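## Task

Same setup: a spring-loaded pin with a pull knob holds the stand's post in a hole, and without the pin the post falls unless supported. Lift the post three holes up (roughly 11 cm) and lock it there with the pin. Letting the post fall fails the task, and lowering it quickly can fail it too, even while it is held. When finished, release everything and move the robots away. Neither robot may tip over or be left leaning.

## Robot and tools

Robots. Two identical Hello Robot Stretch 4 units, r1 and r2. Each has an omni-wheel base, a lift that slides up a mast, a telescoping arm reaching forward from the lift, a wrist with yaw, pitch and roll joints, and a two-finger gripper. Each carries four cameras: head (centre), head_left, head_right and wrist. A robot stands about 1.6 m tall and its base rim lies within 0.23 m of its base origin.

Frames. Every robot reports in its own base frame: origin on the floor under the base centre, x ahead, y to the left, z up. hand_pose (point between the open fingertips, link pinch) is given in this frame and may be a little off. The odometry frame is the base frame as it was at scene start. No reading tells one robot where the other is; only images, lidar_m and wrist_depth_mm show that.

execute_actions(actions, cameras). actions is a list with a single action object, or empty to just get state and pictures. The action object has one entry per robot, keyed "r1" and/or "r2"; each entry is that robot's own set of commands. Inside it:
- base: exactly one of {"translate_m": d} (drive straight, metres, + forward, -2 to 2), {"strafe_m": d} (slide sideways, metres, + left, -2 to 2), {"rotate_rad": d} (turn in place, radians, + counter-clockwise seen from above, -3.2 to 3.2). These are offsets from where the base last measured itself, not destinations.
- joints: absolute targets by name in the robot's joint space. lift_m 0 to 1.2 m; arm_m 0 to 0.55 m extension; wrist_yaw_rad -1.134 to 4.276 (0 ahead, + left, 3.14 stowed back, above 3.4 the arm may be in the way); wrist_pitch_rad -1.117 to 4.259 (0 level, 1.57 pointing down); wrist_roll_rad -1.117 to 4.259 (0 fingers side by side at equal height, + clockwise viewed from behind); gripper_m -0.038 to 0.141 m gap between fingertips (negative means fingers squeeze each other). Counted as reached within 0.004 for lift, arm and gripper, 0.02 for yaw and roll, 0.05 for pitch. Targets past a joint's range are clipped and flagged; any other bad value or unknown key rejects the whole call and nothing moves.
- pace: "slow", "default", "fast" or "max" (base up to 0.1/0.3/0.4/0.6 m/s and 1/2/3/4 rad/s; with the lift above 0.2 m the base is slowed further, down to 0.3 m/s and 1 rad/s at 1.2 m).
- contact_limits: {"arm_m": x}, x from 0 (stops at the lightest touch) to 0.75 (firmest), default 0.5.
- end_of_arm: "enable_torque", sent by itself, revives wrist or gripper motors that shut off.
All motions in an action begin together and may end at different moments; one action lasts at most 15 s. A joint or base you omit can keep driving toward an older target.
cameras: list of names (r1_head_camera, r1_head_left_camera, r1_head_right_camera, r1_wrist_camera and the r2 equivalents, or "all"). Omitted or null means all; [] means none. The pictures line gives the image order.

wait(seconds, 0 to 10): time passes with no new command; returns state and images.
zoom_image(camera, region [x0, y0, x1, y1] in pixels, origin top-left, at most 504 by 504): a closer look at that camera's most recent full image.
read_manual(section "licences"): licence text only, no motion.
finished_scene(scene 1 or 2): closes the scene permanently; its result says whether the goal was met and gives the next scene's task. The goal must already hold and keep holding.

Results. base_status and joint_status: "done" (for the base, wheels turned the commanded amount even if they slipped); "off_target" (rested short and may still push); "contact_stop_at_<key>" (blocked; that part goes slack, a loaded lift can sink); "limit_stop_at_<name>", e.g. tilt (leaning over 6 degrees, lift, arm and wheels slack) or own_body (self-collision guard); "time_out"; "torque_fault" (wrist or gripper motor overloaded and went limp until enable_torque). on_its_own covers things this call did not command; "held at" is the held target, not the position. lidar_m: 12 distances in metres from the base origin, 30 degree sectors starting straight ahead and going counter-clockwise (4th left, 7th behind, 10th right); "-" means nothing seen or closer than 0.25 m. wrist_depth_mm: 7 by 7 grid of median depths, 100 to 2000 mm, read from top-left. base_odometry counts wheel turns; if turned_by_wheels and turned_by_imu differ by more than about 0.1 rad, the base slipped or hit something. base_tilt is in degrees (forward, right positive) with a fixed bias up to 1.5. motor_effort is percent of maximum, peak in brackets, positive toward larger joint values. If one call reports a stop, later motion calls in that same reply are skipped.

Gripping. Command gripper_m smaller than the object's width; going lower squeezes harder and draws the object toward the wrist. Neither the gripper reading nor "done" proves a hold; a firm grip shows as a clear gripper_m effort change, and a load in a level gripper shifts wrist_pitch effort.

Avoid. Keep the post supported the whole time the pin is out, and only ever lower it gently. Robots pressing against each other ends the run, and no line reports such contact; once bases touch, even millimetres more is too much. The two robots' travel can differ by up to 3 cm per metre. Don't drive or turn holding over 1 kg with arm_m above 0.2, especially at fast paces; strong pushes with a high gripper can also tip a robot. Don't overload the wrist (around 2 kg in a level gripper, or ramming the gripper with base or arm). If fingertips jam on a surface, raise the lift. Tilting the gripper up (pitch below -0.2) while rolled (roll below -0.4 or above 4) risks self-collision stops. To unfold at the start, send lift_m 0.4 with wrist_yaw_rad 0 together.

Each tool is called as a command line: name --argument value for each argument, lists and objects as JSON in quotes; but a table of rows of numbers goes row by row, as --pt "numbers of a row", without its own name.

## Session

execute_actions --actions '[]'

Scene clock: 0.00 s.
r1.base_odometry: x=+0.000 y=+0.000 heading=+0.000 (m, m, rad; r1's odometry frame)
r1.turned_by_wheels: +0.000 (rad since the last result)
r1.turned_by_imu: +0.000 (rad since the last result)
r1.base_tilt: forward=+0.3 right=+0.8 (deg)
r1.lidar_m: 1.92 4.19 2.85 3.49 3.23 1.79 1.22 1.12 1.13 1.49 1.47 1.50
r1.base_status: not commanded
r1.joint_positions: lift_m=+0.152 arm_m=+0.001 wrist_yaw_rad=+3.231 wrist_pitch_rad=-0.017 wrist_roll_rad=+0.006 gripper_m=+0.057
r1.joint_status: not commanded
r1.motor_effort: lift_m=+20 arm_m=+0 wrist_yaw_rad=-1 wrist_pitch_rad=-7 wrist_roll_rad=+2 gripper_m=-3 wheel_0=-1 wheel_1=+1 wheel_2=+0 (%)
r1.hand_pose: x=-0.1229 y=+0.0615 z=+0.3347 quat_wxyz=(-0.044, +0.008, +0.003, +0.999) (m; r1's base frame)
r1.wrist_depth_mm: - - 131 1499 1808 - - / - 104 132 1499 1863 - - / - 113 134 1537 1808 - - / 137 136 1255 1499 1863 - - / 220 1182 1281 1537 1808 - - / 223 1025 216 1098 202 1255 1281 / 224 750 842 - 842 798 866
r2.base_odometry: x=+0.000 y=+0.000 heading=+0.000 (m, m, rad; r2's odometry frame)
r2.turned_by_wheels: +0.000 (rad since the last result)
r2.turned_by_imu: +0.000 (rad since the last result)
r2.base_tilt: forward=-0.2 right=-0.5 (deg)
r2.lidar_m: 0.93 0.74 0.71 0.78 1.17 1.40 1.52 2.25 4.20 4.32 3.40 2.03
r2.base_status: not commanded
r2.joint_positions: lift_m=+0.169 arm_m=+0.000 wrist_yaw_rad=+3.113 wrist_pitch_rad=-0.004 wrist_roll_rad=-0.010 gripper_m=+0.057
r2.joint_status: not commanded
r2.motor_effort: lift_m=+19 arm_m=+0 wrist_yaw_rad=+0 wrist_pitch_rad=-7 wrist_roll_rad=-1 gripper_m=-2 wheel_0=+0 wheel_1=+1 wheel_2=+0 (%)
r2.hand_pose: x=-0.1146 y=+0.0957 z=+0.3483 quat_wxyz=(+0.014, +0.002, -0.005, +1.000) (m; r2's base frame)
r2.wrist_depth_mm: - 139 - 1808 1618 1366 1229 / - 139 - 1808 1537 1397 1205 / 106 138 223 1756 1537 1366 1255 / 120 138 1983 1756 1537 1366 1205 / - - - 1756 1537 1336 1205 / 1576 1499 198 1499 202 1308 1205 / 991 917 991 148 931 1008 1025
pictures: r1_head_camera, r1_head_left_camera, r1_head_right_camera, r1_wrist_camera, r2_head_camera, r2_head_left_camera, r2_head_right_camera, r2_wrist_camera
camera_calibration (this result's frames):
r1_wrist_camera: T_world_to_cam=[[-0.0665687, 0.997659, 0.0156815, -0.0789915], [0.0287279, 0.0176262, -0.999432, 0.380367], [-0.997368, -0.0660804, -0.029834, 0.124627], [0, 0, 0, 1]] pos_world=[0.108113, 0.0803375, 0.385107]
r2_wrist_camera: T_world_to_cam=[[0.062772, 0.99734, 0.0370527, -0.112313], [-0.0153198, 0.0380844, -0.999157, 0.406895], [-0.99791, 0.0621514, 0.0176697, 0.094278], [0, 0, 0, 1]] pos_world=[0.107365, 0.0906586, 0.409048]
Images, in order (width x height): r1_head_camera 420x560, r1_head_left_camera 420x672, r1_head_right_camera 420x672, r1_wrist_camera 616x392, r2_head_camera 420x560, r2_head_left_camera 420x672, r2_head_right_camera 420x672, r2_wrist_camera 616x392.

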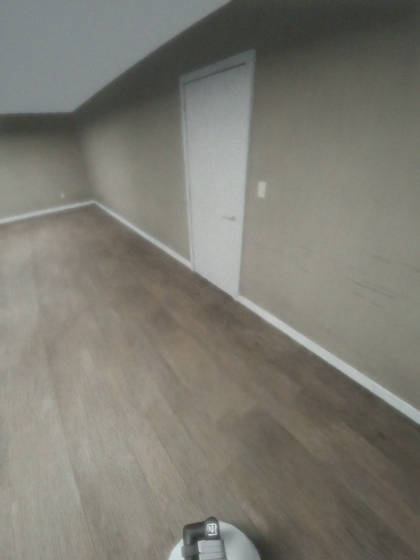

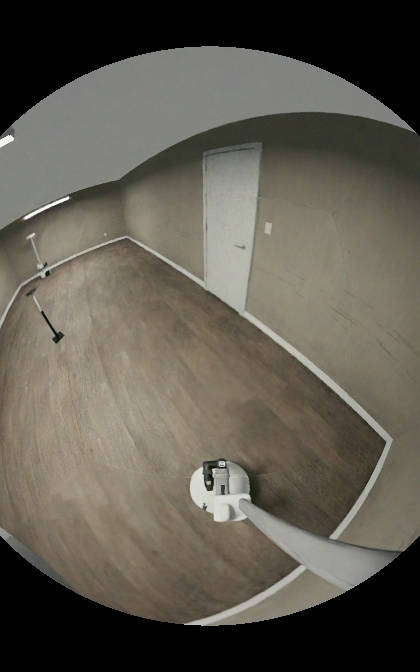

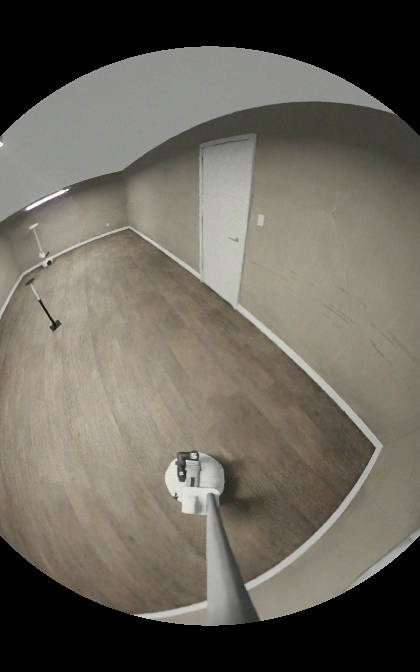

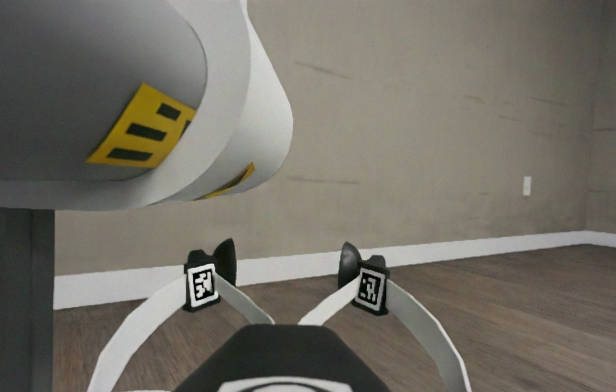

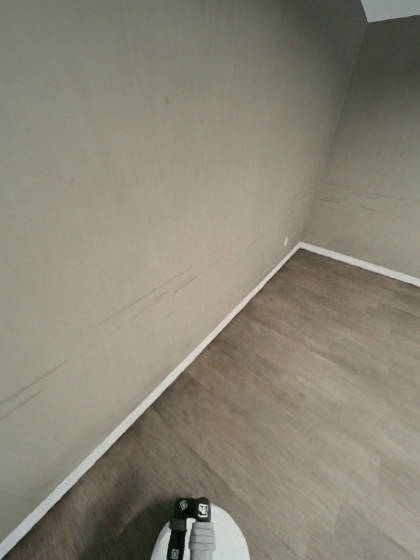

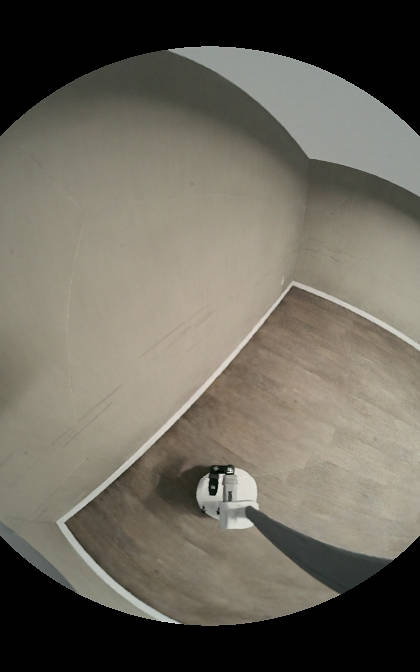

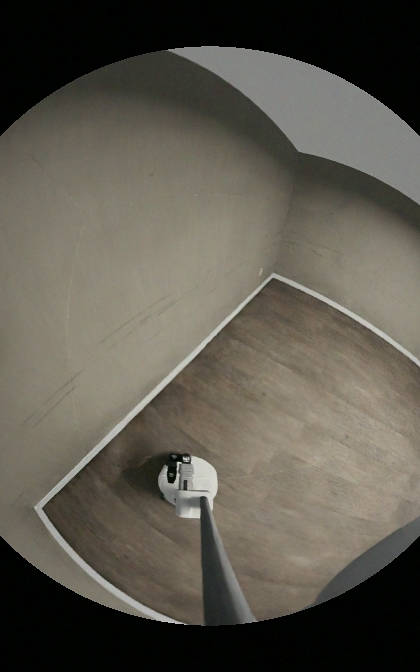

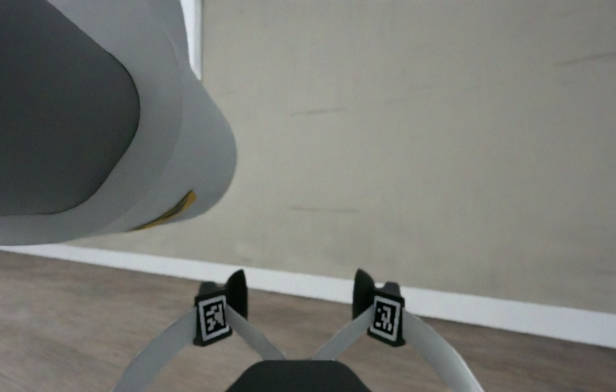

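zoom_image --camera "r1_head_left_camera" --region '[15, 275, 85, 355]'

zoom_image --camera "r1_head_right_camera" --region '[15, 265, 85, 345]'

Region (15, 275, 85, 355) of r1_head_left_camera's 420x672 image, scaled by 6.300, with more detail than that image has; it fills the left 441 columns of this view, and the rest is white.

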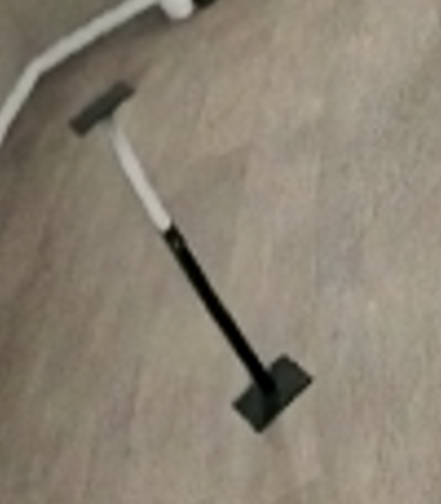

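Region (15, 265, 85, 345) of r1_head_right_camera's 420x672 image, scaled by 6.300, with more detail than that image has; it fills the left 441 columns of this view, and the rest is white.

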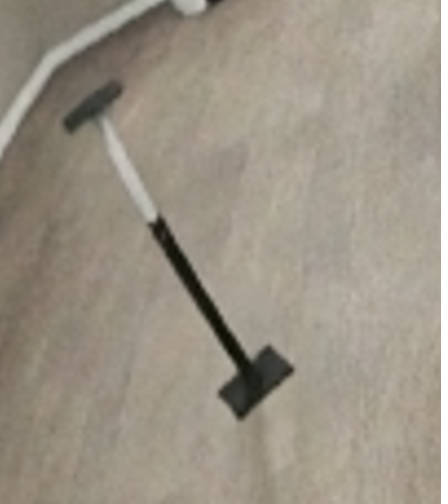

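execute_actions --actions '[{"r1": {"base": {"rotate_rad": 0.96}, "pace": "max"}, "r2": {"base": {"rotate_rad": -2.0}, "pace": "max"}}]' --cameras '["r1_head_camera", "r2_head_camera"]'

Scene clock: 5.23 s.
r1.base_odometry: x=+0.000 y=+0.000 heading=+0.960 (m, m, rad; r1's odometry frame)
r1.turned_by_wheels: +0.960 (rad since the last result)
r1.turned_by_imu: +0.979 (rad since the last result)
r1.base_tilt: forward=+0.3 right=+0.9 (deg)
r1.lidar_m: 2.81 3.64 3.25 2.00 1.26 1.13 1.12 1.38 1.48 1.50 1.82 3.50
r1.base_status: done
r1.joint_positions: lift_m=+0.152 arm_m=+0.001 wrist_yaw_rad=+3.231 wrist_pitch_rad=-0.017 wrist_roll_rad=+0.006 gripper_m=+0.057
r1.joint_status: not commanded
r1.motor_effort: lift_m=+21(21) arm_m=+0(0) wrist_yaw_rad=-2(3) wrist_pitch_rad=-7(6) wrist_roll_rad=+2(2) gripper_m=-3(3) wheel_0=-1(9) wheel_1=+0(11) wheel_2=+3(11) (%)
r1.hand_pose: x=-0.1229 y=+0.0615 z=+0.3347 quat_wxyz=(-0.044, +0.008, +0.003, +0.999) (m; r1's base frame)
r1.wrist_depth_mm: - - 131 1281 1182 1078 1025 / - 104 132 1281 1182 1118 1008 / - 113 133 1308 1229 1098 1042 / 137 136 1397 1308 1182 1160 1008 / 221 1618 1397 1366 1205 1118 1060 / 224 1025 216 1098 202 1098 1025 / 224 750 842 - 798 798 878
r2.base_odometry: x=+0.000 y=+0.000 heading=-2.000 (m, m, rad; r2's odometry frame)
r2.turned_by_wheels: -2.000 (rad since the last result)
r2.turned_by_imu: -1.990 (rad since the last result)
r2.base_tilt: forward=-0.2 right=-0.4 (deg)
r2.lidar_m: 4.25 4.05 3.36 1.68 0.88 0.73 0.72 0.82 1.32 1.39 1.58 2.49
r2.base_status: done
r2.joint_positions: lift_m=+0.169 arm_m=+0.000 wrist_yaw_rad=+3.113 wrist_pitch_rad=-0.004 wrist_roll_rad=-0.010 gripper_m=+0.057
r2.joint_status: not commanded
r2.motor_effort: lift_m=+19(19) arm_m=+0(0) wrist_yaw_rad=+1(0) wrist_pitch_rad=-8(7) wrist_roll_rad=-1(1) gripper_m=-2(2) wheel_0=-2(10) wheel_1=-1(11) wheel_2=-3(10) (%)
r2.hand_pose: x=-0.1145 y=+0.0957 z=+0.3483 quat_wxyz=(+0.014, +0.002, -0.005, +1.000) (m; r2's base frame)
r2.wrist_depth_mm: - 139 866 866 842 798 788 / - 138 878 854 820 788 768 / 106 138 223 842 831 798 778 / 120 138 854 831 831 788 759 / 931 891 891 842 831 768 778 / 931 904 198 842 203 798 778 / 904 866 854 148 788 788 768
pictures: r1_head_camera, r2_head_camera
Images, in order (width x height): r1_head_camera 420x560, r2_head_camera 420x560.

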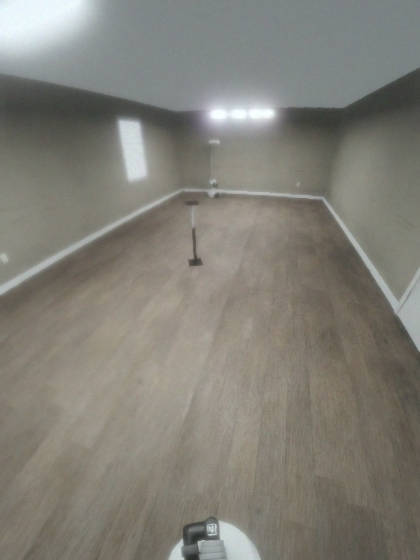

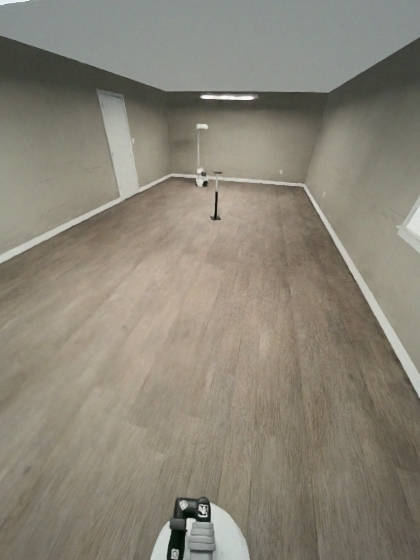

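zoom_image --camera "r1_head_camera" --region '[160, 190, 230, 280]'

zoom_image --camera "r2_head_camera" --region '[190, 160, 245, 230]'

Region (160, 190, 230, 280) of r1_head_camera's 420x560 image, scaled by 5.600, with more detail than that image has.

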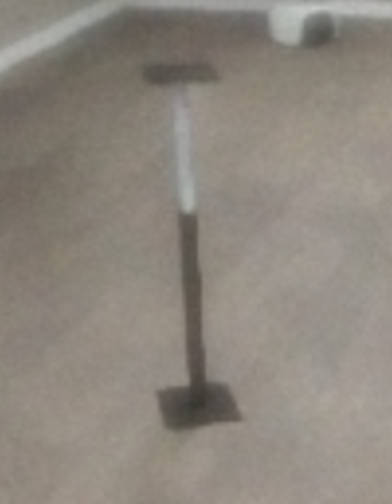

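Region (190, 160, 245, 230) of r2_head_camera's 420x560 image, scaled by 7.200, with more detail than that image has; it fills the left 396 columns of this view, and the rest is white.

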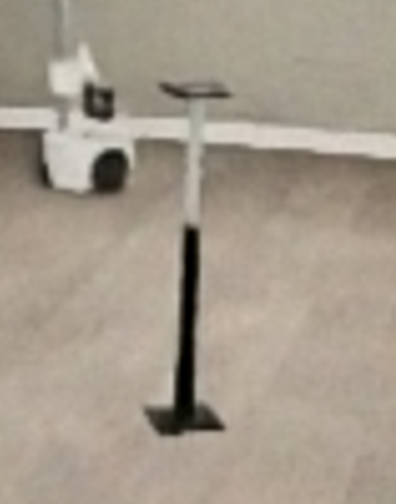

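execute_actions --actions '[{"r1": {"base": {"translate_m": 1.95}, "joints": {"lift_m": 0.4, "wrist_yaw_rad": 0, "gripper_m": 0.07}, "pace": "max"}, "r2": {"base": {"translate_m": 2.0}, "pace": "max"}}]' --cameras '["r1_head_camera", "r1_wrist_camera", "r2_head_camera"]'

Scene clock: 14.27 s.
r1.base_odometry: x=+1.118 y=+1.598 heading=+0.960 (m, m, rad; r1's odometry frame)
r1.turned_by_wheels: +0.000 (rad since the last result)
r1.turned_by_imu: -0.011 (rad since the last result)
r1.base_tilt: forward=+0.3 right=+0.8 (deg)
r1.lidar_m: 0.85 2.90 2.60 2.61 3.15 2.97 2.96 2.35 2.11 2.12 2.60 4.88
r1.base_status: done
r1.joint_positions: lift_m=+0.400 arm_m=+0.001 wrist_yaw_rad=+0.000 wrist_pitch_rad=-0.017 wrist_roll_rad=+0.006 gripper_m=+0.070
r1.joint_status: all done
r1.motor_effort: lift_m=+22(27) arm_m=+0(0) wrist_yaw_rad=-2(10) wrist_pitch_rad=-7(7) wrist_roll_rad=+2(2) gripper_m=-3(2) wheel_0=+1(10) wheel_1=+1(10) wheel_2=+2(15) (%)
r1.hand_pose: x=+0.4606 y=-0.0874 z=+0.5830 quat_wxyz=(+1.000, +0.003, -0.008, +0.000) (m; r1's base frame)
r1.wrist_depth_mm: - - 750 - - - - / - - - - - - - / - - - - - - - / - - - - - - - / - - - - - - - / 1708 1661 699 1708 202 - - / 1281 1205 707 - 1336 1281 1397
r2.base_odometry: x=-0.833 y=-1.818 heading=-2.001 (m, m, rad; r2's odometry frame)
r2.turned_by_wheels: +0.000 (rad since the last result)
r2.turned_by_imu: +0.000 (rad since the last result)
r2.base_tilt: forward=-0.2 right=-0.5 (deg)
r2.lidar_m: 2.18 3.56 2.97 2.96 3.25 2.71 2.71 2.16 1.76 1.76 2.01 3.25
r2.base_status: done
r2.joint_positions: lift_m=+0.169 arm_m=+0.000 wrist_yaw_rad=+3.113 wrist_pitch_rad=-0.004 wrist_roll_rad=-0.010 gripper_m=+0.057
r2.joint_status: not commanded
r2.motor_effort: lift_m=+19(19) arm_m=+0(0) wrist_yaw_rad=+0(0) wrist_pitch_rad=-7(7) wrist_roll_rad=-1(1) gripper_m=-3(0) wheel_0=-1(9) wheel_1=-1(11) wheel_2=+1(14) (%)
r2.hand_pose: x=-0.1145 y=+0.0957 z=+0.3483 quat_wxyz=(+0.014, +0.002, -0.005, +1.000) (m; r2's base frame)
r2.wrist_depth_mm: - 139 - - - - - / - 139 - - - - - / 106 138 224 - - - - / 120 138 - - - - - / - - - - - - - / 1576 1537 198 1537 202 1576 1576 / 991 917 991 148 931 976 1008
pictures: r1_head_camera, r1_wrist_camera, r2_head_camera
camera_calibration (this result's frames):
r1_wrist_camera: T_world_to_cam=[[-0.0221347, -0.999632, 0.0156828, -0.0905352], [-0.0301893, -0.0150112, -0.999431, 0.638631], [0.999299, -0.0225956, -0.0298459, -0.211718], [0, 0, 0, 1]] pos_world=[0.228845, -0.0856992, 0.633369]
Images, in order (width x height): r1_head_camera 420x560, r1_wrist_camera 616x392, r2_head_camera 420x560.

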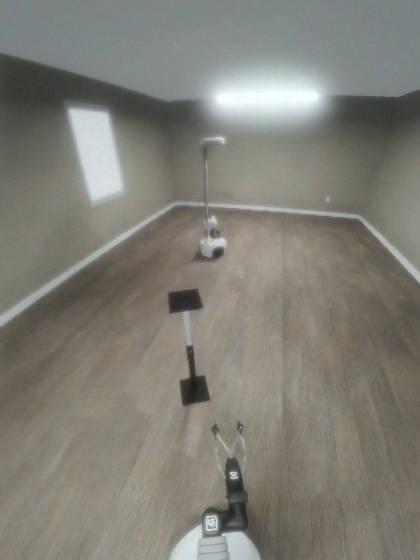

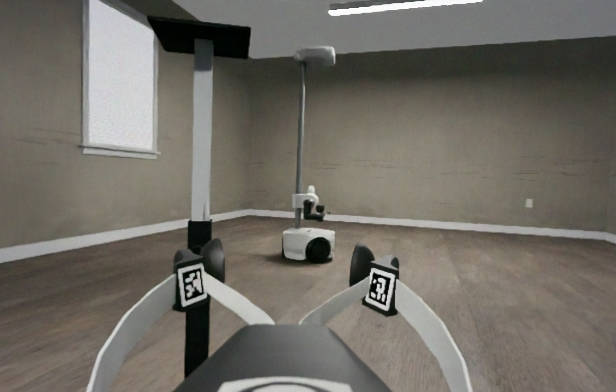

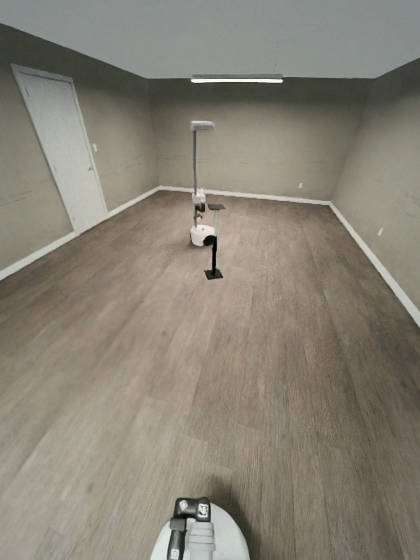

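execute_actions --actions '[]'

Scene clock: 23.23 s.
r1.base_odometry: x=+1.118 y=+1.598 heading=+0.960 (m, m, rad; r1's odometry frame)
r1.turned_by_wheels: +0.000 (rad since the last result)
r1.turned_by_imu: +0.000 (rad since the last result)
r1.base_tilt: forward=+0.4 right=+0.8 (deg)
r1.lidar_m: 0.88 2.93 2.60 2.63 3.20 2.96 3.00 2.34 2.09 2.10 2.59 4.87
r1.base_status: done
r1.joint_positions: lift_m=+0.400 arm_m=+0.001 wrist_yaw_rad=+0.000 wrist_pitch_rad=-0.017 wrist_roll_rad=+0.006 gripper_m=+0.070
r1.joint_status: all done
r1.motor_effort: lift_m=+21(27) arm_m=+0(0) wrist_yaw_rad=+0(10) wrist_pitch_rad=-7(7) wrist_roll_rad=+0(2) gripper_m=-4(2) wheel_0=+1(10) wheel_1=+1(10) wheel_2=+2(15) (%)
r1.hand_pose: x=+0.4606 y=-0.0874 z=+0.5830 quat_wxyz=(+1.000, +0.003, -0.008, +0.000) (m; r1's base frame)
r1.wrist_depth_mm: - - 759 - - - - / - - - - - - - / - - - - - - - / - - - - - - - / - - - - - - - / 1808 1708 699 1808 203 - - / 1281 1229 699 - 1366 1336 1397
r2.base_odometry: x=-0.833 y=-1.818 heading=-2.001 (m, m, rad; r2's odometry frame)
r2.turned_by_wheels: +0.000 (rad since the last result)
r2.turned_by_imu: -0.001 (rad since the last result)
r2.base_tilt: forward=-0.2 right=-0.4 (deg)
r2.lidar_m: 2.20 3.57 2.98 2.96 3.25 2.70 2.71 2.18 1.77 1.76 2.03 3.24
r2.base_status: done
r2.joint_positions: lift_m=+0.169 arm_m=+0.000 wrist_yaw_rad=+3.113 wrist_pitch_rad=-0.004 wrist_roll_rad=-0.010 gripper_m=+0.057
r2.joint_status: not commanded
r2.motor_effort: lift_m=+19(19) arm_m=+0(0) wrist_yaw_rad=+1(0) wrist_pitch_rad=-7(7) wrist_roll_rad=-1(1) gripper_m=-3(0) wheel_0=-1(9) wheel_1=-1(11) wheel_2=+1(14) (%)
r2.hand_pose: x=-0.1145 y=+0.0957 z=+0.3483 quat_wxyz=(+0.014, +0.002, -0.005, +1.000) (m; r2's base frame)
r2.wrist_depth_mm: - 140 - - - - - / - 139 - - - - - / 106 138 223 - - - - / 120 139 - - - - - / - - - - - - - / 1499 1499 199 1537 202 1576 1661 / 991 917 976 148 931 1008 1025
pictures: r1_head_camera, r1_head_left_camera, r1_head_right_camera, r1_wrist_camera, r2_head_camera, r2_head_left_camera, r2_head_right_camera, r2_wrist_camera
camera_calibration (this result's frames):
r1_wrist_camera: T_world_to_cam=[[-0.0221346, -0.999632, 0.0156825, -0.0905351], [-0.0301893, -0.0150109, -0.999431, 0.638631], [0.999299, -0.0225955, -0.0298459, -0.211718], [0, 0, 0, 1]] pos_world=[0.228845, -0.0856992, 0.633369]
r2_wrist_camera: T_world_to_cam=[[0.0628145, 0.997337, 0.0370545, -0.112322], [-0.0152855, 0.0380849, -0.999158, 0.406888], [-0.997908, 0.0621952, 0.0176371, 0.094299], [0, 0, 0, 1]] pos_world=[0.107377, 0.0906614, 0.409044]
Images, in order (width x height): r1_head_camera 420x560, r1_head_left_camera 420x672, r1_head_right_camera 420x672, r1_wrist_camera 616x392, r2_head_camera 420x560, r2_head_left_camera 420x672, r2_head_right_camera 420x672, r2_wrist_camera 616x392.

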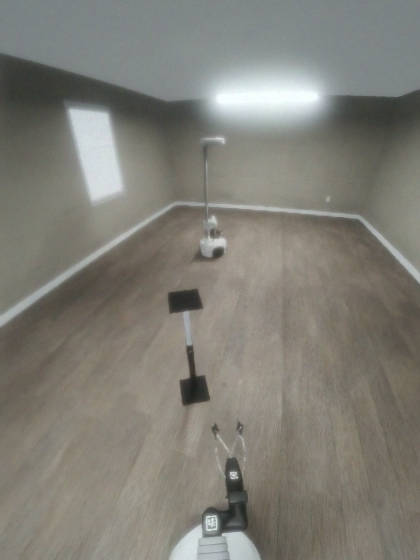

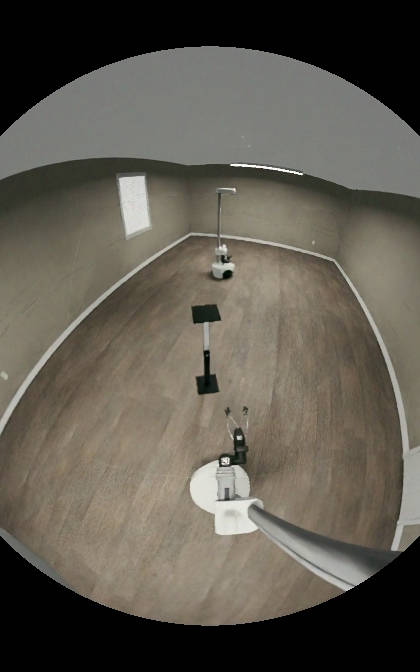

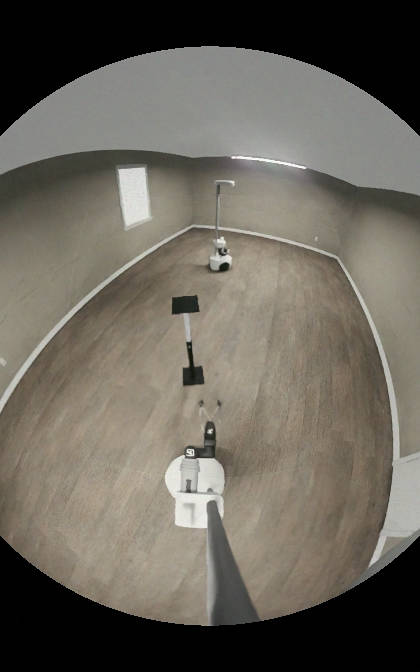

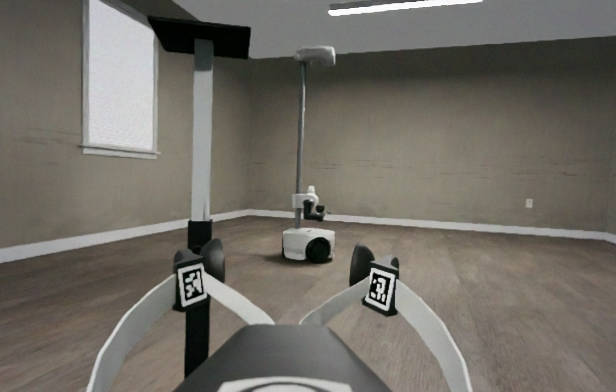

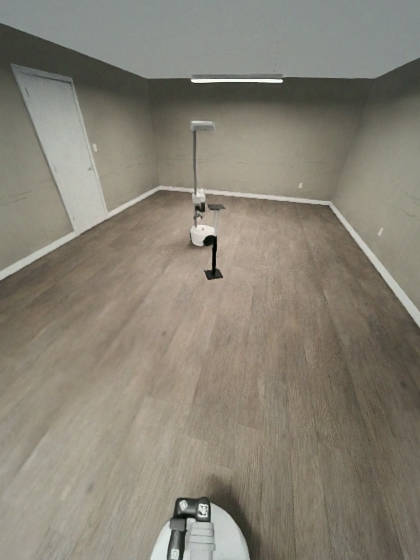

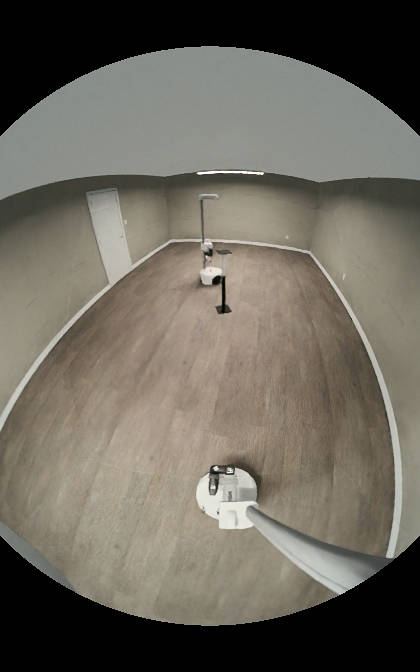

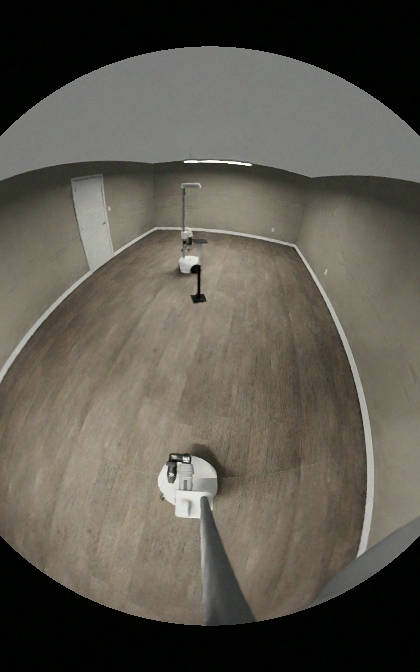

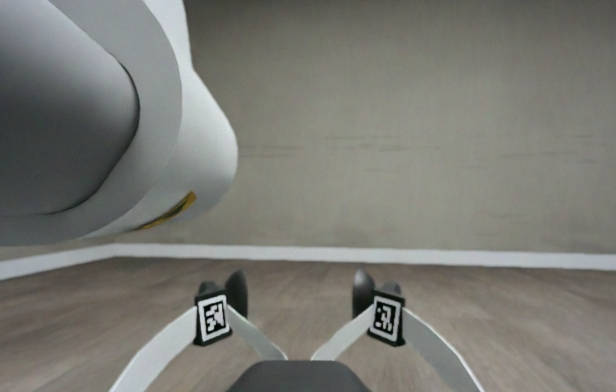

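zoom_image --camera "r1_head_camera" --region '[150, 280, 240, 415]'

zoom_image --camera "r1_wrist_camera" --region '[130, 0, 280, 300]'

Region (150, 280, 240, 415) of r1_head_camera's 420x560 image, scaled by 3.733, with more detail than that image has.

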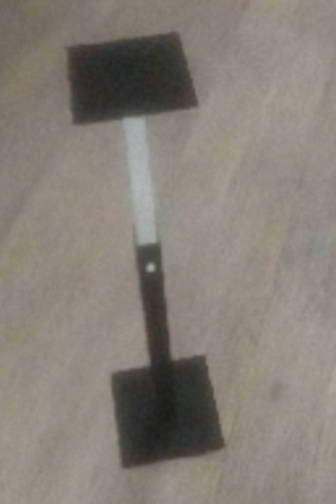

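Region (130, 0, 280, 300) of r1_wrist_camera's 616x392 image, scaled by 1.680.

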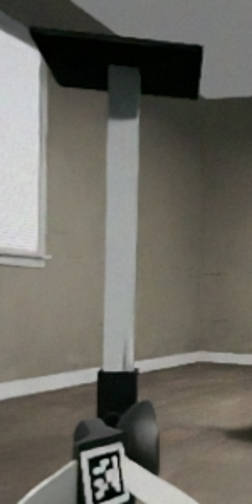

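execute_actions --actions '[{"r1": {"base": {"rotate_rad": 0.16}, "joints": {"lift_m": 0.337, "arm_m": 0.31, "gripper_m": 0.06}}, "r2": {"base": {"translate_m": 1.6}, "joints": {"lift_m": 0.67, "wrist_yaw_rad": 0.0, "wrist_pitch_rad": 0.0, "wrist_roll_rad": 0.0, "gripper_m": 0.1}, "pace": "max"}}]' --cameras '["r1_head_camera", "r1_wrist_camera", "r2_head_camera", "r2_wrist_camera"]'

Scene clock: 35.40 s.
r1.base_odometry: x=+1.118 y=+1.598 heading=+1.120 (m, m, rad; r1's odometry frame)
r1.turned_by_wheels: +0.160 (rad since the last result)
r1.turned_by_imu: +0.163 (rad since the last result)
r1.base_tilt: forward=+0.3 right=+0.8 (deg)
r1.lidar_m: 0.84 2.76 2.60 2.69 3.09 2.95 3.06 2.25 2.08 2.19 2.95 1.45
r1.base_status: done
r1.joint_positions: lift_m=+0.337 arm_m=+0.308 wrist_yaw_rad=+0.000 wrist_pitch_rad=-0.017 wrist_roll_rad=+0.006 gripper_m=+0.060
r1.joint_status: all done
r1.motor_effort: lift_m=+17(22) arm_m=+9(8) wrist_yaw_rad=-2(1) wrist_pitch_rad=-7(7) wrist_roll_rad=+2(0) gripper_m=-3(2) wheel_0=-2(5) wheel_1=-2(8) wheel_2=+1(7) (%)
r1.hand_pose: x=+0.7678 y=-0.0874 z=+0.5204 quat_wxyz=(+1.000, +0.003, -0.008, +0.000) (m; r1's base frame)
r1.wrist_depth_mm: - - - 707 - - - / - - - 1118 - - - / - - - - - - - / - - - 1138 - - - / - - - 1160 - - - / 1618 1499 216 389 200 1808 1863 / 1118 1118 1229 - 891 1160 1255
r2.base_odometry: x=-1.499 y=-3.273 heading=-2.001 (m, m, rad; r2's odometry frame)
r2.turned_by_wheels: +0.000 (rad since the last result)
r2.turned_by_imu: +0.000 (rad since the last result)
r2.base_tilt: forward=-0.2 right=-0.4 (deg)
r2.lidar_m: 0.55 3.15 2.66 2.65 2.97 4.29 - 2.54 2.11 2.11 2.37 3.83
r2.base_status: done
r2.joint_positions: lift_m=+0.670 arm_m=+0.000 wrist_yaw_rad=+0.000 wrist_pitch_rad=+0.002 wrist_roll_rad=+0.000 gripper_m=+0.100
r2.joint_status: all done
r2.motor_effort: lift_m=+20(27) arm_m=+0(0) wrist_yaw_rad=-1(9) wrist_pitch_rad=-7(8) wrist_roll_rad=+0(1) gripper_m=+0(4) wheel_0=-1(7) wheel_1=-1(8) wheel_2=+2(15) (%)
r2.hand_pose: x=+0.4598 y=-0.0873 z=+0.8475 quat_wxyz=(+1.000, +0.000, +0.001, +0.000) (m; r2's base frame)
r2.wrist_depth_mm: - - 1430 - - - - / - - - - - - - / - - - - - - - / - - - - - - - / - - 404 - - - - / - - 216 - 213 - - / - - 404 147 - - -
pictures: r1_head_camera, r1_wrist_camera, r2_head_camera, r2_wrist_camera
camera_calibration (this result's frames):
r1_wrist_camera: T_world_to_cam=[[-0.0221548, -0.999632, 0.0156803, -0.0827428], [-0.0300944, -0.0150102, -0.999434, 0.585267], [0.999302, -0.0226141, -0.0297507, -0.520603], [0, 0, 0, 1]] pos_world=[0.536019, -0.0857003, 0.570745]
r2_wrist_camera: T_world_to_cam=[[-0.0335029, -0.999058, 0.0275891, -0.106378], [0.0105445, -0.0279564, -0.999554, 0.904035], [0.999383, -0.0331971, 0.0114712, -0.251481], [0, 0, 0, 1]] pos_world=[0.238229, -0.0893528, 0.909451]
Images, in order (width x height): r1_head_camera 420x560, r1_wrist_camera 616x392, r2_head_camera 420x560, r2_wrist_camera 616x392.

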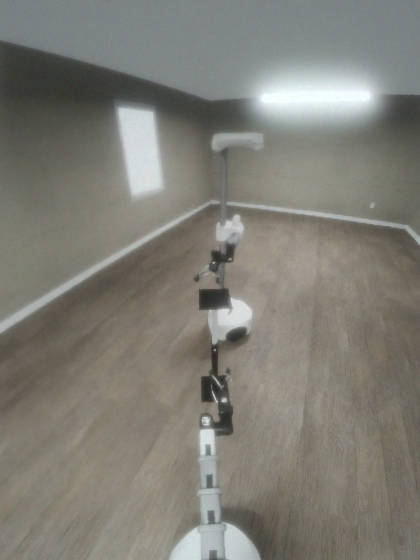

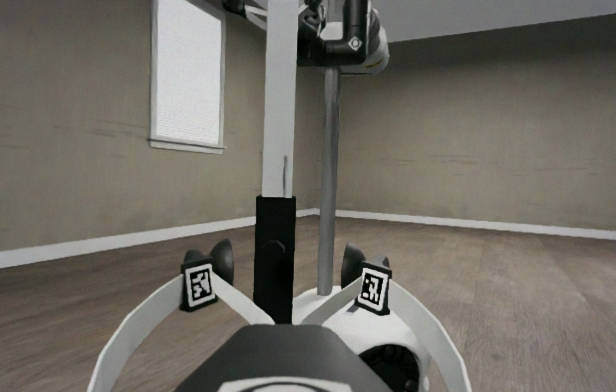

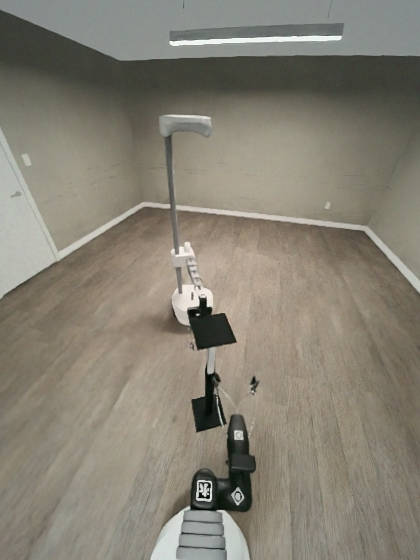

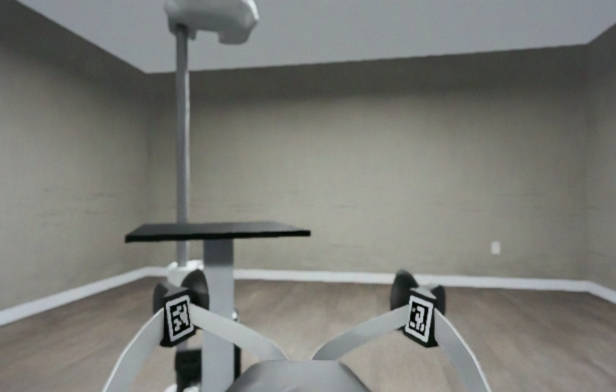

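zoom_image --camera "r2_head_camera" --region '[170, 300, 270, 450]'

zoom_image --camera "r1_wrist_camera" --region '[200, 120, 400, 320]'

Region (170, 300, 270, 450) of r2_head_camera's 420x560 image, scaled by 3.360, with more detail than that image has.

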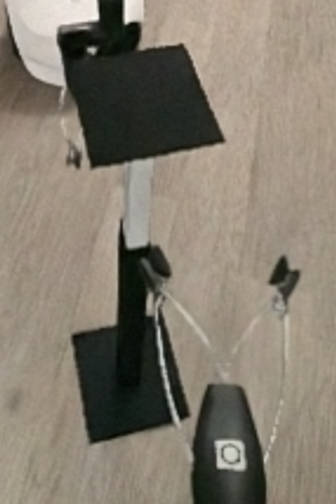

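Region (200, 120, 400, 320) of r1_wrist_camera's 616x392 image, scaled by 2.520.

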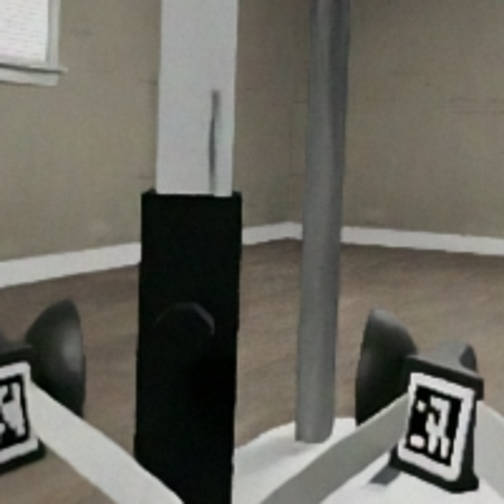

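zoom_image --camera "r2_wrist_camera" --region '[110, 190, 330, 330]'

Region (110, 190, 330, 330) of r2_wrist_camera's 616x392 image, scaled by 2.291; it fills the top 321 rows of this view, and the rest is white.

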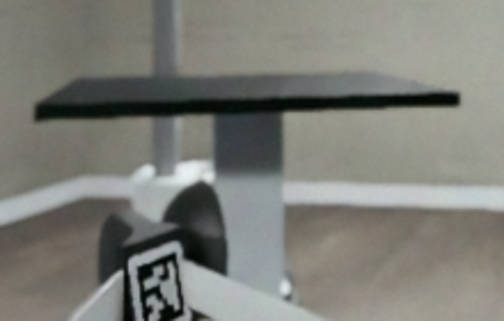

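execute_actions --actions '[{"r1": {"base": {"strafe_m": 0.014}, "joints": {"lift_m": 0.325, "arm_m": 0.40}, "contact_limits": {"arm_m": 0.15}}, "r2": {"joints": {"lift_m": 0.655, "wrist_yaw_rad": 0.286, "arm_m": 0.13, "gripper_m": 0.09}, "contact_limits": {"arm_m": 0.2}}}]' --cameras '["r1_wrist_camera", "r2_head_camera", "r2_wrist_camera"]'

Scene clock: 47.27 s.
r1.base_odometry: x=+1.105 y=+1.604 heading=+1.120 (m, m, rad; r1's odometry frame)
r1.turned_by_wheels: +0.000 (rad since the last result)
r1.turned_by_imu: +0.000 (rad since the last result)
r1.base_tilt: forward=+0.4 right=+0.8 (deg)
r1.lidar_m: 0.87 2.72 2.58 2.65 3.10 2.94 3.06 2.24 2.12 2.20 3.00 1.46
r1.base_status: done
r1.joint_positions: lift_m=+0.325 arm_m=+0.398 wrist_yaw_rad=+0.000 wrist_pitch_rad=-0.017 wrist_roll_rad=+0.006 gripper_m=+0.060
r1.joint_status: all done
r1.motor_effort: lift_m=+17(19) arm_m=+9(9) wrist_yaw_rad=-1(1) wrist_pitch_rad=-6(7) wrist_roll_rad=+1(1) gripper_m=-2(2) wheel_0=-3(10) wheel_1=+1(7) wheel_2=+0(0) (%)
r1.contact_limits: arm_m 0.15
r1.hand_pose: x=+0.8578 y=-0.0874 z=+0.5084 quat_wxyz=(+1.000, +0.003, -0.008, +0.000) (m; r1's base frame)
r1.wrist_depth_mm: - - - 615 976 - - / - - - 1025 - - - / - - - 1025 - - - / - - - 304 - - - / - - - 297 - - - / 1537 1430 215 298 200 1756 1808 / 1098 1060 1182 - 778 1160 1229
r2.base_odometry: x=-1.499 y=-3.273 heading=-2.001 (m, m, rad; r2's odometry frame)
r2.turned_by_wheels: +0.000 (rad since the last result)
r2.turned_by_imu: -0.001 (rad since the last result)
r2.base_tilt: forward=-0.2 right=-0.4 (deg)
r2.lidar_m: 0.63 3.17 2.65 2.64 2.97 4.30 - 2.53 2.11 2.10 2.36 3.83
r2.base_status: not commanded
r2.joint_positions: lift_m=+0.655 arm_m=+0.129 wrist_yaw_rad=+0.286 wrist_pitch_rad=+0.002 wrist_roll_rad=+0.000 gripper_m=+0.090
r2.joint_status: all done
r2.motor_effort: lift_m=+16(16) arm_m=+8(8) wrist_yaw_rad=+1(5) wrist_pitch_rad=-6(7) wrist_roll_rad=-1(0) gripper_m=-1(1) wheel_0=-1(1) wheel_1=-1(2) wheel_2=+1(1) (%)
r2.contact_limits: arm_m 0.2
r2.hand_pose: x=+0.6008 y=-0.0025 z=+0.8328 quat_wxyz=(+0.990, +0.000, +0.001, +0.142) (m; r2's base frame)
r2.wrist_depth_mm: - - - - - - - / - - - - - - - / - - - - - - - / - - - - - - - / - - - 259 - - - / - - 219 259 200 - - / - 1983 - 146 - 1983 -
pictures: r1_wrist_camera, r2_head_camera, r2_wrist_camera
camera_calibration (this result's frames):
r1_wrist_camera: T_world_to_cam=[[-0.0221553, -0.999632, 0.0156803, -0.0805605], [-0.0300929, -0.0150103, -0.999434, 0.575974], [0.999302, -0.0226147, -0.0297493, -0.610888], [0, 0, 0, 1]] pos_world=[0.626009, -0.0857003, 0.558738]
r2_wrist_camera: T_world_to_cam=[[0.249205, -0.968058, 0.0275831, -0.186324], [0.0180295, -0.0238392, -0.999553, 0.885823], [0.968283, 0.249591, 0.0115127, -0.370055], [0, 0, 0, 1]] pos_world=[0.38878, -0.0668929, 0.894827]
Images, in order (width x height): r1_wrist_camera 616x392, r2_head_camera 420x560, r2_wrist_camera 616x392.

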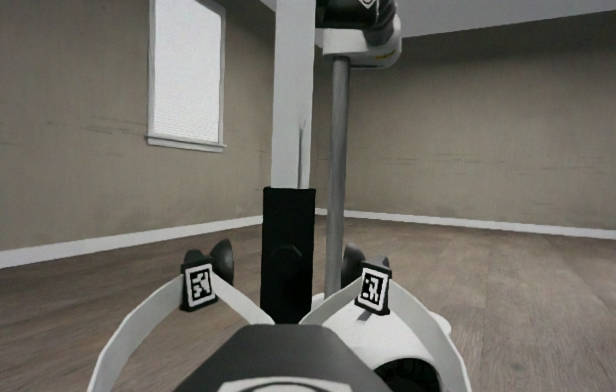

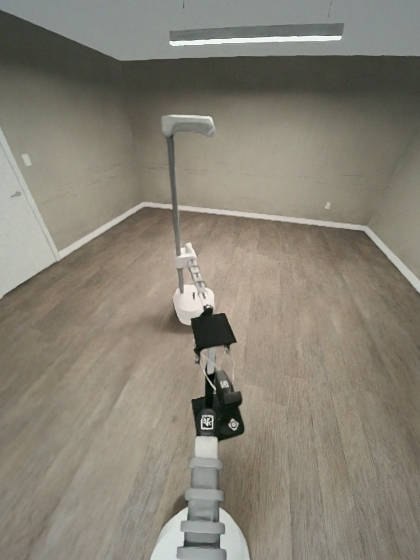

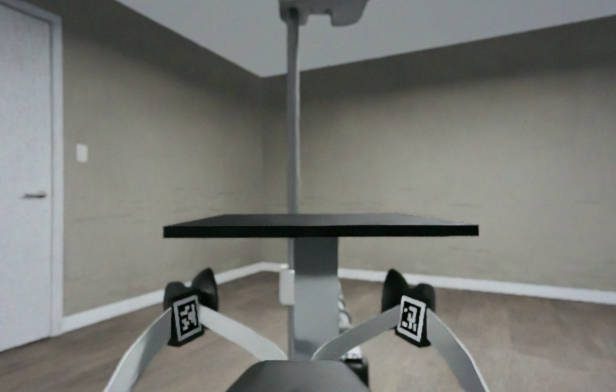

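zoom_image --camera "r1_wrist_camera" --region '[200, 100, 400, 320]'

zoom_image --camera "r2_wrist_camera" --region '[150, 190, 500, 392]'

Region (200, 100, 400, 320) of r1_wrist_camera's 616x392 image, scaled by 2.291; it fills the left 458 columns of this view, and the rest is white.

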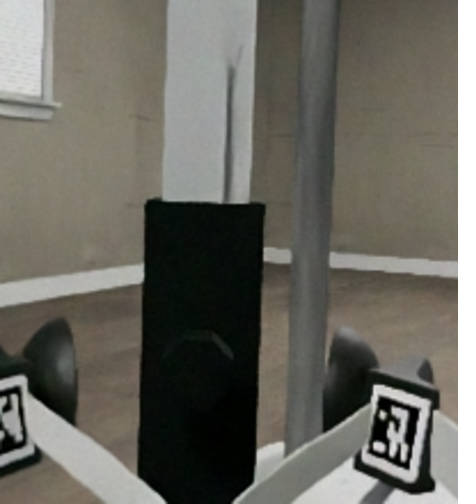

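Region (150, 190, 500, 392) of r2_wrist_camera's 616x392 image, scaled by 1.440; it fills the top 291 rows of this view, and the rest is white.

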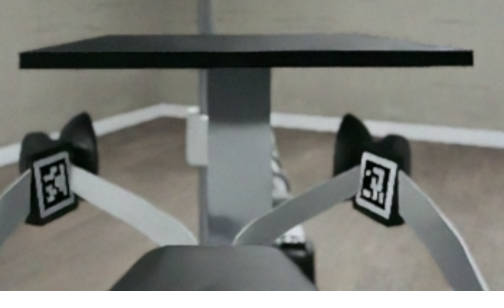

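execute_actions --actions '[{"r1": {"joints": {"lift_m": 0.322, "arm_m": 0.448, "gripper_m": 0.038}, "contact_limits": {"arm_m": 0.15}}, "r2": {"joints": {"arm_m": 0.176, "gripper_m": 0.04}, "contact_limits": {"arm_m": 0.2}}}]' --cameras '["r1_wrist_camera", "r2_wrist_camera"]'

Scene clock: 53.57 s.
r1.base_odometry: x=+1.105 y=+1.604 heading=+1.120 (m, m, rad; r1's odometry frame)
r1.turned_by_wheels: +0.000 (rad since the last result)
r1.turned_by_imu: +0.000 (rad since the last result)
r1.base_tilt: forward=+0.4 right=+0.8 (deg)
r1.lidar_m: 0.85 2.72 2.60 2.67 3.10 2.94 3.05 2.24 2.12 2.22 3.00 1.45
r1.base_status: not commanded
r1.joint_positions: lift_m=+0.322 arm_m=+0.446 wrist_yaw_rad=+0.000 wrist_pitch_rad=-0.017 wrist_roll_rad=+0.006 gripper_m=+0.038
r1.joint_status: all done
r1.motor_effort: lift_m=+18(18) arm_m=+8(8) wrist_yaw_rad=-3(1) wrist_pitch_rad=-6(6) wrist_roll_rad=+2(2) gripper_m=-5(5) wheel_0=-3(3) wheel_1=+1(1) wheel_2=+1(1) (%)
r1.contact_limits: arm_m 0.15
r1.hand_pose: x=+0.9058 y=-0.0874 z=+0.5054 quat_wxyz=(+1.000, +0.003, -0.008, +0.000) (m; r1's base frame)
r1.wrist_depth_mm: - - - 917 976 - - / - - - 252 - - - / - - - 253 - - - / - - - 254 - - - / - - - 248 - - - / 1576 1537 195 216 195 1808 1756 / 1098 1060 1182 - 750 1138 1229
r2.base_odometry: x=-1.499 y=-3.273 heading=-2.001 (m, m, rad; r2's odometry frame)
r2.turned_by_wheels: +0.000 (rad since the last result)
r2.turned_by_imu: -0.001 (rad since the last result)
r2.base_tilt: forward=-0.2 right=-0.4 (deg)
r2.lidar_m: 0.63 3.15 2.65 2.65 2.97 4.30 - 2.52 2.12 2.09 2.37 3.81
r2.base_status: not commanded
r2.joint_positions: lift_m=+0.655 arm_m=+0.175 wrist_yaw_rad=+0.286 wrist_pitch_rad=+0.002 wrist_roll_rad=+0.000 gripper_m=+0.040
r2.joint_status: all done
r2.motor_effort: lift_m=+16(16) arm_m=+8(7) wrist_yaw_rad=+0(1) wrist_pitch_rad=-7(7) wrist_roll_rad=-1(1) gripper_m=-3(2) wheel_0=-1(1) wheel_1=-1(1) wheel_2=+1(2) (%)
r2.contact_limits: arm_m 0.2
r2.hand_pose: x=+0.6469 y=-0.0025 z=+0.8328 quat_wxyz=(+0.990, +0.000, +0.001, +0.142) (m; r2's base frame)
r2.wrist_depth_mm: - - - - - - - / - - - - - - - / - - - - - - - / - - - - - - - / - - - 216 - - - / - - 195 215 213 - - / - - - 154 1808 - -
pictures: r1_wrist_camera, r2_wrist_camera
camera_calibration (this result's frames):
r1_wrist_camera: T_world_to_cam=[[-0.0221809, -0.999631, 0.0156803, -0.0794337], [-0.0300933, -0.0150095, -0.999434, 0.574408], [0.999301, -0.0226402, -0.0297493, -0.658956], [0, 0, 0, 1]] pos_world=[0.67402, -0.0857018, 0.555725]
r2_wrist_camera: T_world_to_cam=[[0.249195, -0.968061, 0.027583, -0.197785], [0.0180361, -0.0238375, -0.999553, 0.884991], [0.968285, 0.249581, 0.0115199, -0.414608], [0, 0, 0, 1]] pos_world=[0.434784, -0.066894, 0.894827]
Images, in order (width x height): r1_wrist_camera 616x392, r2_wrist_camera 616x392.

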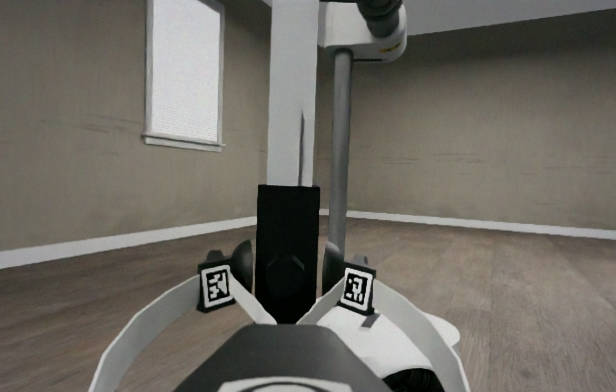

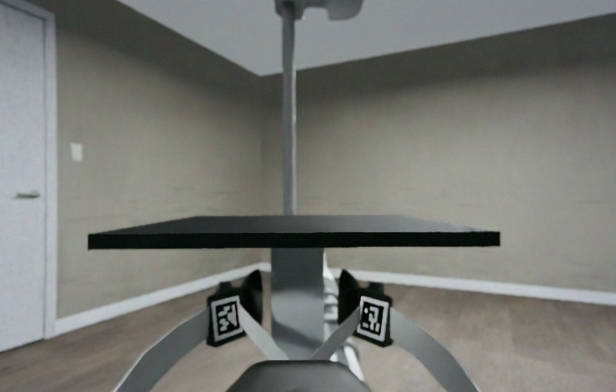

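zoom_image --camera "r1_wrist_camera" --region '[210, 160, 390, 330]'

zoom_image --camera "r2_wrist_camera" --region '[200, 210, 400, 392]'

Region (210, 160, 390, 330) of r1_wrist_camera's 616x392 image, scaled by 2.800.

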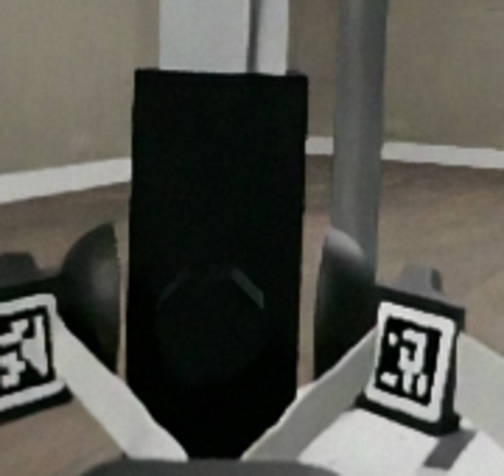

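Region (200, 210, 400, 392) of r2_wrist_camera's 616x392 image, scaled by 2.520; it fills the top 459 rows of this view, and the rest is white.

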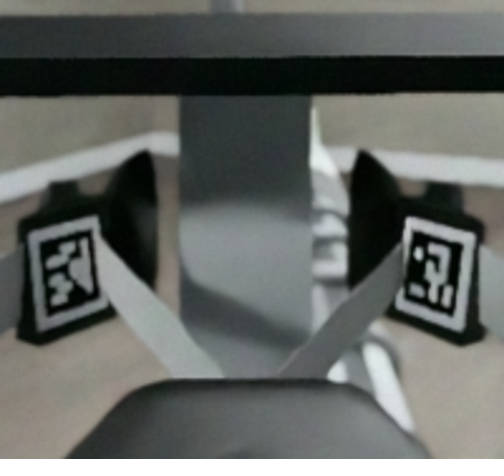

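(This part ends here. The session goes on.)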